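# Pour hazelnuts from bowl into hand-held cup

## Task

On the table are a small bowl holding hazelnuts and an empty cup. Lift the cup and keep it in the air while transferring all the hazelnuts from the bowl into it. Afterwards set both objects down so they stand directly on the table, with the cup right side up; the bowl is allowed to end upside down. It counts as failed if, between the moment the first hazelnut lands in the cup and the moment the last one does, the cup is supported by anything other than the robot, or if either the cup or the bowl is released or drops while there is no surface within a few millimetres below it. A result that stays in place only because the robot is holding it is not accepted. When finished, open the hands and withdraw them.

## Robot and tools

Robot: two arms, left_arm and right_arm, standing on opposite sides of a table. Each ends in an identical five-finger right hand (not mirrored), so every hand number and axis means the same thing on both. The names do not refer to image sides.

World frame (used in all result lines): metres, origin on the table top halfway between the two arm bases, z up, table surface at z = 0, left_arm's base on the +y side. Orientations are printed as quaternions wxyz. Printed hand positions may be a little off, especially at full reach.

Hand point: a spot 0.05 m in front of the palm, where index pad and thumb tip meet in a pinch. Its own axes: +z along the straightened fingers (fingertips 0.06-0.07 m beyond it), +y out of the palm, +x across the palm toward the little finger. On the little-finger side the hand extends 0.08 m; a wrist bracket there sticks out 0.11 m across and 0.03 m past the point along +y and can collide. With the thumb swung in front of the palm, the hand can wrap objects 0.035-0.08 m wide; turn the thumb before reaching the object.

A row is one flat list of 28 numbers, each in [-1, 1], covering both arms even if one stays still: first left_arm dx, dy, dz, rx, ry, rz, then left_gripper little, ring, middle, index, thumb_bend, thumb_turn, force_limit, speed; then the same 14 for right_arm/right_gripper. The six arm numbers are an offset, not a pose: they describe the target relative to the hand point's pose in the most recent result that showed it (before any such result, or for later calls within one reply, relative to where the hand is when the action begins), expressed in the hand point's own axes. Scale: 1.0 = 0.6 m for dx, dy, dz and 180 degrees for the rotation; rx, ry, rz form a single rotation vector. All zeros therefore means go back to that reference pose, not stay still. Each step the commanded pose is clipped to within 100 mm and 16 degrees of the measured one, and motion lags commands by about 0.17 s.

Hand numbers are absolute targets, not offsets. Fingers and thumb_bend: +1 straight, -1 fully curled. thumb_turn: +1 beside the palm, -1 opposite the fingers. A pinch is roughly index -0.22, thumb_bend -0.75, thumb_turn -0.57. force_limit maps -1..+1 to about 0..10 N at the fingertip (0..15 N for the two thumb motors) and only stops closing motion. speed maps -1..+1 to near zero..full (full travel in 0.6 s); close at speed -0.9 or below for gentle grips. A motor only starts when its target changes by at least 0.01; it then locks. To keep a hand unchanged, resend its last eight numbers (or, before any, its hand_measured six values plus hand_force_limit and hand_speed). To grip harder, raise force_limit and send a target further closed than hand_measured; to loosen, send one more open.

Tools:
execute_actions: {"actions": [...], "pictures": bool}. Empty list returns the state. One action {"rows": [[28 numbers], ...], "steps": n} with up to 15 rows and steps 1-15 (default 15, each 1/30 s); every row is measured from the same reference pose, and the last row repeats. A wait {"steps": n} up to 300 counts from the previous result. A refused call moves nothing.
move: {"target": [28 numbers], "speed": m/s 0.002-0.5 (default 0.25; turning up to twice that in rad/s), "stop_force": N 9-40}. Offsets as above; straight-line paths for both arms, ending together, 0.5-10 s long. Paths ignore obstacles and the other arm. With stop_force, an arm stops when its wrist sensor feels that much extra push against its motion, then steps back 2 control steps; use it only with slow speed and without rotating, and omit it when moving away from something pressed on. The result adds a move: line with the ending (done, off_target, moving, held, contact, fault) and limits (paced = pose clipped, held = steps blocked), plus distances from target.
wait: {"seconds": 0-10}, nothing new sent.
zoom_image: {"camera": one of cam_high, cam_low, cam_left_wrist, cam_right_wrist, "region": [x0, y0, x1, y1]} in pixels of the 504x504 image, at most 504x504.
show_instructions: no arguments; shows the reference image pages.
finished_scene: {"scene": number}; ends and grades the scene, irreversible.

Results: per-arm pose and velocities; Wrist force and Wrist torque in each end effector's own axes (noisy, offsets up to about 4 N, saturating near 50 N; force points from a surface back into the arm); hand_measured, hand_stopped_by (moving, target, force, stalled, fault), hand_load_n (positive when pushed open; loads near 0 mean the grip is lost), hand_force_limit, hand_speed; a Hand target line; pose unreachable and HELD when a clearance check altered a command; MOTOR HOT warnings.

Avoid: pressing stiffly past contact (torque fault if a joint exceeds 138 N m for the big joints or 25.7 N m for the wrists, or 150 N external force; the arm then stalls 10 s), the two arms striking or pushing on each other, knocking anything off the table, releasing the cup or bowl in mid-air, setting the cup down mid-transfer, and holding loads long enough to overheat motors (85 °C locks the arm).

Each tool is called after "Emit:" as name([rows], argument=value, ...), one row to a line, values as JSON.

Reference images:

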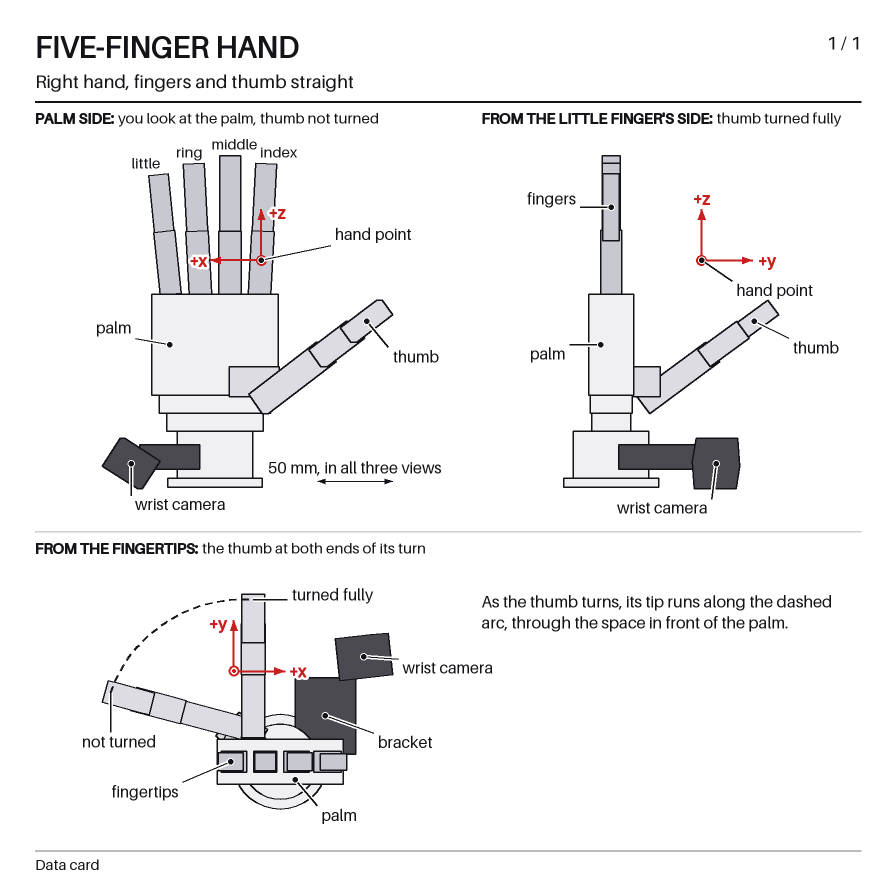

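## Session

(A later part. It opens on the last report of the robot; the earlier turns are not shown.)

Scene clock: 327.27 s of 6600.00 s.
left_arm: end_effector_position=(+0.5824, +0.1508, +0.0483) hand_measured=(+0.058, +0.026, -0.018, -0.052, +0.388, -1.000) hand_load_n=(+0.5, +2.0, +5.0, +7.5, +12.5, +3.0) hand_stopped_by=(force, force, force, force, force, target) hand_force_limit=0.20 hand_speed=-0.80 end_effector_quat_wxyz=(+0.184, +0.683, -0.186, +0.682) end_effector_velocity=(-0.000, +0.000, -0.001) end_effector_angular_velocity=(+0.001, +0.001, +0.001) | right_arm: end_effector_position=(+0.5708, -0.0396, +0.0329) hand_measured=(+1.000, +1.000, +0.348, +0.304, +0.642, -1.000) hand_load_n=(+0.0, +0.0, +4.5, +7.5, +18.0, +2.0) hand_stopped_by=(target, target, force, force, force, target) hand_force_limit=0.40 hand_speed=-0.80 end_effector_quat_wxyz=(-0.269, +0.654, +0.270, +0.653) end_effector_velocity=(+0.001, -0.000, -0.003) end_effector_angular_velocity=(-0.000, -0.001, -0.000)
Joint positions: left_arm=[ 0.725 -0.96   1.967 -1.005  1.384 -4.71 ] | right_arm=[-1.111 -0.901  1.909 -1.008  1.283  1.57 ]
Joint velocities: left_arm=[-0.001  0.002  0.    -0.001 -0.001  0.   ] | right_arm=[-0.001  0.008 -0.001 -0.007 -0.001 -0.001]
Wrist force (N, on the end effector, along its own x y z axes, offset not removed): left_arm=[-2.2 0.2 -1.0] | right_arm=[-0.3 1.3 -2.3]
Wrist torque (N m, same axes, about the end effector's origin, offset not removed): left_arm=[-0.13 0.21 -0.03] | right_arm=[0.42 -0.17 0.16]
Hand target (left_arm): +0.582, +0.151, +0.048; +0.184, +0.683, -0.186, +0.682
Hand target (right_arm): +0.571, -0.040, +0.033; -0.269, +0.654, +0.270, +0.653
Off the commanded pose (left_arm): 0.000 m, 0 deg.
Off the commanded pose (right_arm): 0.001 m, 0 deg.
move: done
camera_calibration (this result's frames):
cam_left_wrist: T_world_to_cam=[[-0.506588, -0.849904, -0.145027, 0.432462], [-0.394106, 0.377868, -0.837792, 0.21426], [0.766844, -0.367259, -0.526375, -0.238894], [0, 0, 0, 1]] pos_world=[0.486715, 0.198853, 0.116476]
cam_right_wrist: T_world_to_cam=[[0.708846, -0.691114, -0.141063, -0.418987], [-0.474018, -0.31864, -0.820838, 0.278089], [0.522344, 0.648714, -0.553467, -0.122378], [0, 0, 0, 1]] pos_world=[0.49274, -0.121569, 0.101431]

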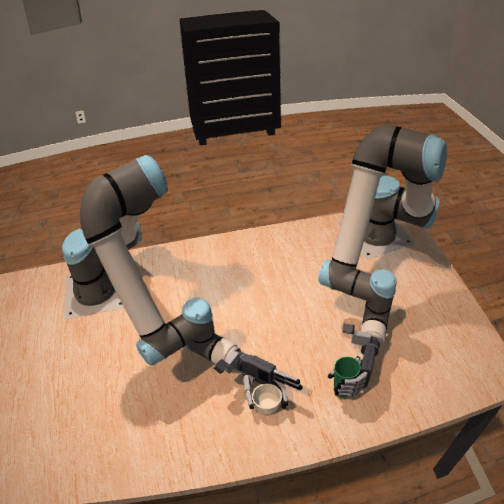

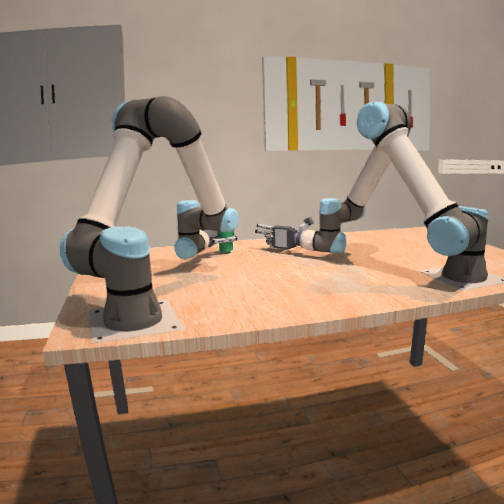

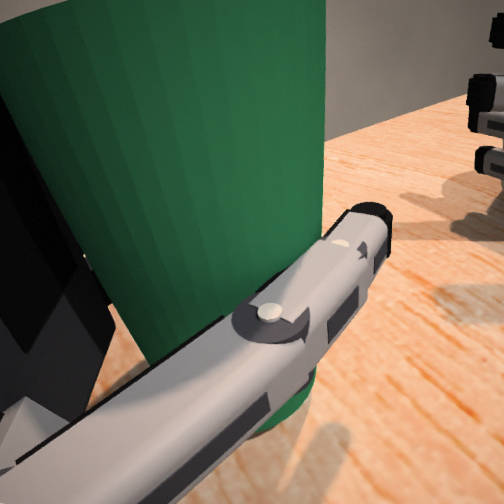

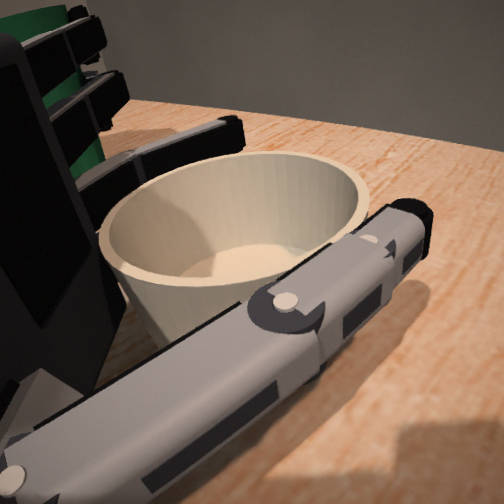

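Emit:
move(target=[-0.0145,0,0,0,0,0,-1,-1,-1,-1,-1,-1,0.2,-0.8, -0.0137,0,0,0,0,0,1,1,-1,-1,-1,-1,0.4,-0.8], speed=0.01)

Emit:
move(target=[0,0,0,0,0,0,1,1,1,1,1,-1,0.2,-0.6, 0,0,0,0,0,0,1,1,1,1,1,-1,0.4,-0.6])

Emit:
move(target=[0.02,-0.02,-0.25,0,0,0,1,1,1,1,1,-1,0.2,-0.6, 0.02,-0.02,-0.25,0,0,0,1,1,1,1,1,-1,0.4,-0.6], speed=0.1)

Scene clock: 337.13 s of 6600.00 s.
left_arm: end_effector_position=(+0.5824, +0.1508, +0.0399) hand_measured=(+0.058, +0.026, -0.018, -0.052, +0.388, -1.000) hand_load_n=(+0.5, +2.0, +5.0, +7.5, +12.5, +3.0) hand_stopped_by=(force, force, force, force, force, target) hand_force_limit=0.20 hand_speed=-0.80 end_effector_quat_wxyz=(+0.184, +0.683, -0.186, +0.682) end_effector_velocity=(-0.000, -0.000, -0.003) end_effector_angular_velocity=(+0.000, +0.000, -0.002) | right_arm: end_effector_position=(+0.5708, -0.0396, +0.0249) hand_measured=(+1.000, +1.000, +0.348, +0.304, +0.642, -1.000) hand_load_n=(+0.0, +0.0, +4.5, +7.5, +18.0, +2.0) hand_stopped_by=(target, target, force, force, force, target) hand_force_limit=0.40 hand_speed=-0.80 end_effector_quat_wxyz=(-0.269, +0.654, +0.270, +0.653) end_effector_velocity=(+0.000, +0.000, -0.001) end_effector_angular_velocity=(+0.001, -0.001, +0.000)
Joint positions: left_arm=[ 0.725 -0.942  1.967 -1.024  1.384 -4.71 ] | right_arm=[-1.111 -0.884  1.909 -1.025  1.283  1.57 ]
Joint velocities: left_arm=[ 0.     0.006  0.    -0.005  0.002  0.   ] | right_arm=[ 0.001  0.003 -0.    -0.005  0.001  0.001]
Wrist force (N, on the end effector, along its own x y z axes, offset not removed): left_arm=[-3.1 -0.5 -0.6] | right_arm=[0.6 0.7 -1.9]
Wrist torque (N m, same axes, about the end effector's origin, offset not removed): left_arm=[-0.17 0.28 -0.20] | right_arm=[0.25 -0.27 0.11]
Hand target (left_arm): +0.582, +0.151, +0.040; +0.184, +0.683, -0.186, +0.682
Hand target (right_arm): +0.571, -0.040, +0.025; -0.269, +0.654, +0.270, +0.653
Off the commanded pose (left_arm): 0.000 m, 0 deg.
Off the commanded pose (right_arm): 0.000 m, 0 deg.
After step 90, 5.77 s passed at rest.
move: done
camera_calibration (this result's frames):
cam_left_wrist: T_world_to_cam=[[-0.50659, -0.849902, -0.14503, 0.431279], [-0.394116, 0.377877, -0.837784, 0.207189], [0.766837, -0.367254, -0.526388, -0.243303], [0, 0, 0, 1]] pos_world=[0.486712, 0.198899, 0.108056]
cam_right_wrist: T_world_to_cam=[[0.708838, -0.691115, -0.141094, -0.420096], [-0.474063, -0.318648, -0.820809, 0.271565], [0.522314, 0.648709, -0.553503, -0.126768], [0, 0, 0, 1]] pos_world=[0.492732, -0.121566, 0.0934632]

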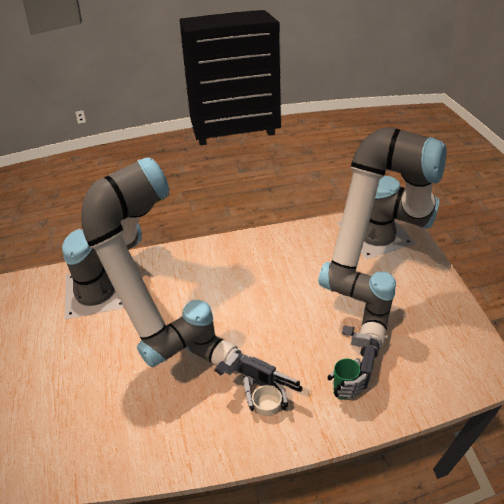

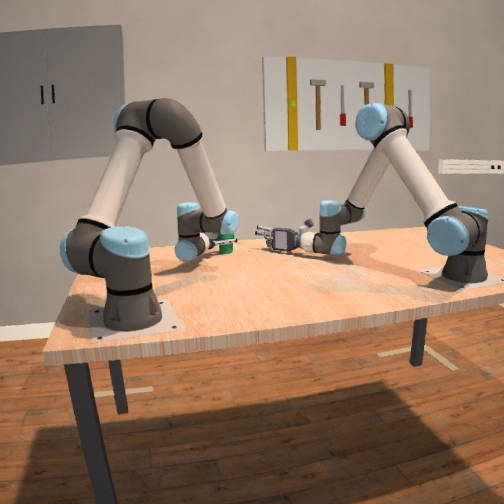

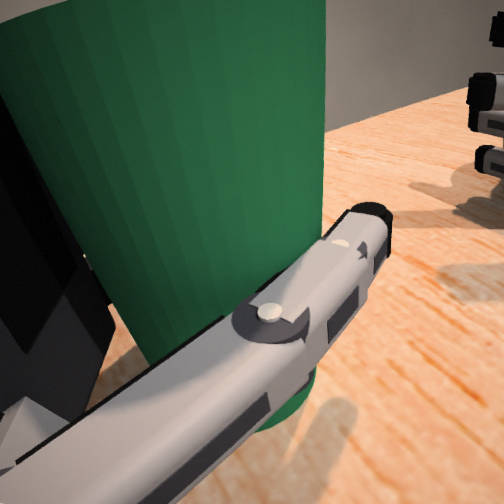

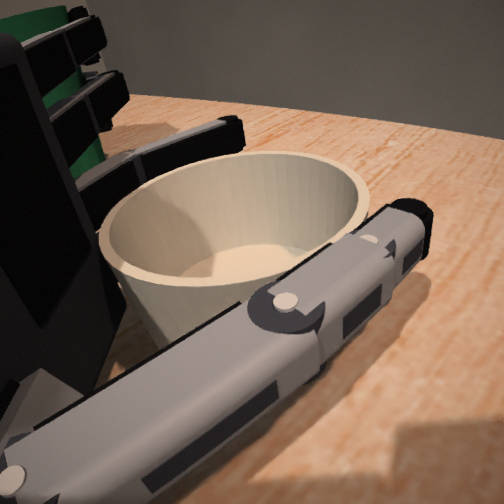

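Scene clock: 339.00 s of 6600.00 s.
left_arm: end_effector_position=(+0.5824, +0.1508, +0.0399) hand_measured=(+1.000, +1.000, +1.000, +1.000, +1.000, -1.000) hand_load_n=(+0.0, +0.0, +0.0, +0.0, +0.0, +0.0) hand_stopped_by=(target, target, target, target, target, target) hand_force_limit=0.20 hand_speed=-0.60 end_effector_quat_wxyz=(+0.184, +0.683, -0.186, +0.682) end_effector_velocity=(+0.000, +0.000, -0.000) end_effector_angular_velocity=(+0.000, +0.000, +0.001) | right_arm: end_effector_position=(+0.5708, -0.0396, +0.0250) hand_measured=(+1.000, +1.000, +1.000, +1.000, +1.000, -1.000) hand_load_n=(+0.0, +0.0, +0.0, +0.0, +0.0, +0.0) hand_stopped_by=(target, target, target, target, target, target) hand_force_limit=0.40 hand_speed=-0.60 end_effector_quat_wxyz=(-0.269, +0.654, +0.270, +0.653) end_effector_velocity=(+0.000, -0.000, -0.000) end_effector_angular_velocity=(-0.000, +0.001, +0.000)
Joint positions: left_arm=[ 0.725 -0.942  1.967 -1.024  1.384 -4.71 ] | right_arm=[-1.111 -0.884  1.909 -1.025  1.283  1.57 ]
Joint velocities: left_arm=[-0.     0.     0.    -0.    -0.002 -0.   ] | right_arm=[-0.001  0.     0.     0.    -0.001  0.   ]
Wrist force (N, on the end effector, along its own x y z axes, offset not removed): left_arm=[-1.6 -1.3 -0.6] | right_arm=[0.5 -2.1 -0.3]
Wrist torque (N m, same axes, about the end effector's origin, offset not removed): left_arm=[-0.31 0.18 -0.13] | right_arm=[-0.18 -0.19 -0.10]
Hand target (left_arm): +0.582, +0.151, +0.040; +0.184, +0.683, -0.186, +0.682
Hand target (right_arm): +0.571, -0.040, +0.025; -0.269, +0.654, +0.270, +0.653
Off the commanded pose (left_arm): 0.000 m, 0 deg.
Off the commanded pose (right_arm): 0.000 m, 0 deg.
move: done
camera_calibration (this result's frames):
cam_left_wrist: T_world_to_cam=[[-0.506591, -0.849901, -0.145031, 0.43128], [-0.394119, 0.37788, -0.837781, 0.207186], [0.766835, -0.367253, -0.526393, -0.243301], [0, 0, 0, 1]] pos_world=[0.486711, 0.198901, 0.108054]
cam_right_wrist: T_world_to_cam=[[0.70884, -0.691115, -0.141091, -0.420096], [-0.474054, -0.318643, -0.820816, 0.271568], [0.52232, 0.648712, -0.553493, -0.126773], [0, 0, 0, 1]] pos_world=[0.492735, -0.121562, 0.0934677]

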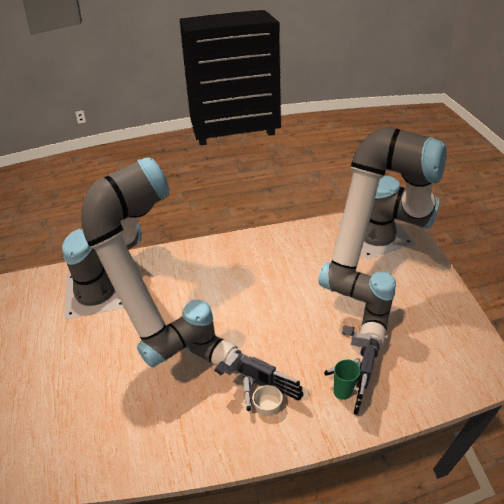

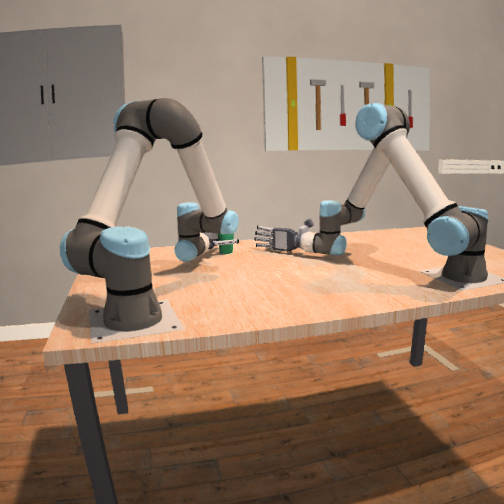

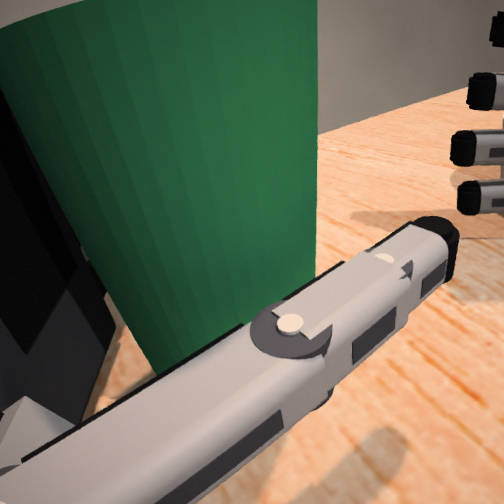

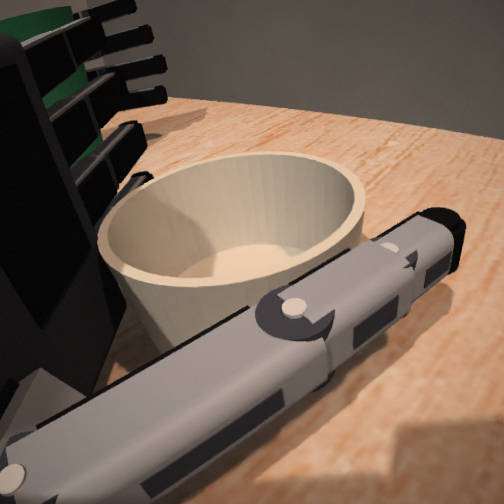

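Scene clock: 341.03 s of 6600.00 s.
left_arm: end_effector_position=(+0.4593, +0.2365, +0.0523) hand_measured=(+1.000, +1.000, +1.000, +1.000, +1.000, -1.000) hand_load_n=(+0.0, +0.0, +0.0, +0.0, +0.0, +0.0) hand_stopped_by=(target, target, target, target, target, target) hand_force_limit=0.20 hand_speed=-0.60 end_effector_quat_wxyz=(+0.184, +0.683, -0.186, +0.682) end_effector_velocity=(-0.002, +0.002, +0.001) end_effector_angular_velocity=(-0.001, -0.000, +0.003) | right_arm: end_effector_position=(+0.4562, -0.1367, +0.0368) hand_measured=(+1.000, +1.000, +1.000, +1.000, +1.000, -1.000) hand_load_n=(+0.0, +0.0, +0.0, +0.0, +0.0, +0.0) hand_stopped_by=(target, target, target, target, target, target) hand_force_limit=0.40 hand_speed=-0.60 end_effector_quat_wxyz=(-0.269, +0.654, +0.270, +0.653) end_effector_velocity=(-0.002, -0.003, -0.001) end_effector_angular_velocity=(-0.000, +0.002, -0.002)
Joint positions: left_arm=[ 0.671 -1.167  2.399 -1.231  1.331 -4.71 ] | right_arm=[-1.208 -1.097  2.355 -1.257  1.186  1.57 ]
Joint velocities: left_arm=[ 0.    -0.005  0.008 -0.004 -0.003 -0.001] | right_arm=[-0.003 -0.003  0.008 -0.004 -0.001  0.   ]
Wrist force (N, on the end effector, along its own x y z axes, offset not removed): left_arm=[-2.0 0.2 0.3] | right_arm=[2.1 1.0 -0.6]
Wrist torque (N m, same axes, about the end effector's origin, offset not removed): left_arm=[-0.13 0.24 -0.10] | right_arm=[0.23 -0.43 0.08]
Hand target (left_arm): +0.459, +0.237, +0.052; +0.184, +0.683, -0.186, +0.682
Hand target (right_arm): +0.456, -0.137, +0.037; -0.269, +0.654, +0.270, +0.653
Off the commanded pose (left_arm): 0.001 m, 0 deg.
Off the commanded pose (right_arm): 0.000 m, 0 deg.
move: done
camera_calibration (this result's frames):
cam_left_wrist: T_world_to_cam=[[-0.506641, -0.849905, -0.144833, 0.443547], [-0.394222, 0.377768, -0.837783, 0.136767], [0.766749, -0.367359, -0.526444, -0.110744], [0, 0, 0, 1]] pos_world=[0.363549, 0.284624, 0.120521]
cam_right_wrist: T_world_to_cam=[[0.708798, -0.691133, -0.141213, -0.404293], [-0.474131, -0.318541, -0.820811, 0.196053], [0.522308, 0.648742, -0.553469, 0.00260143], [0, 0, 0, 1]] pos_world=[0.378158, -0.218657, 0.105271]

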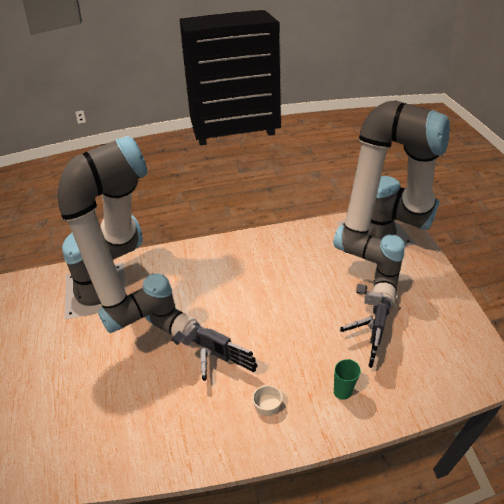

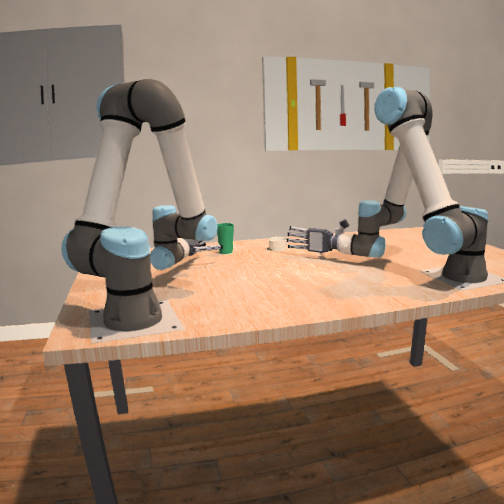

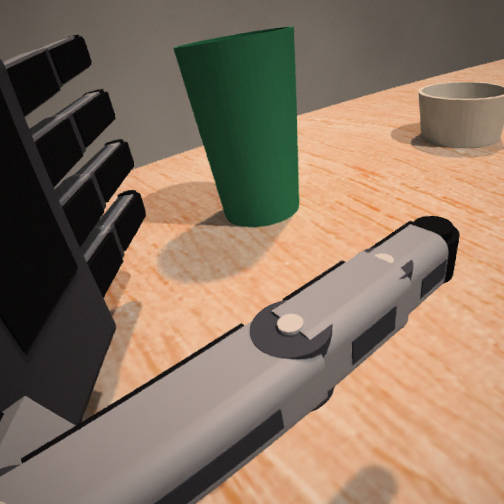

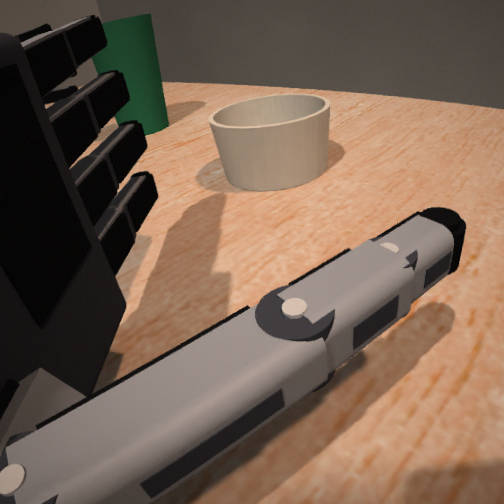

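Emit:
finished_scene(scene=1)

The scene is finished: the task was done.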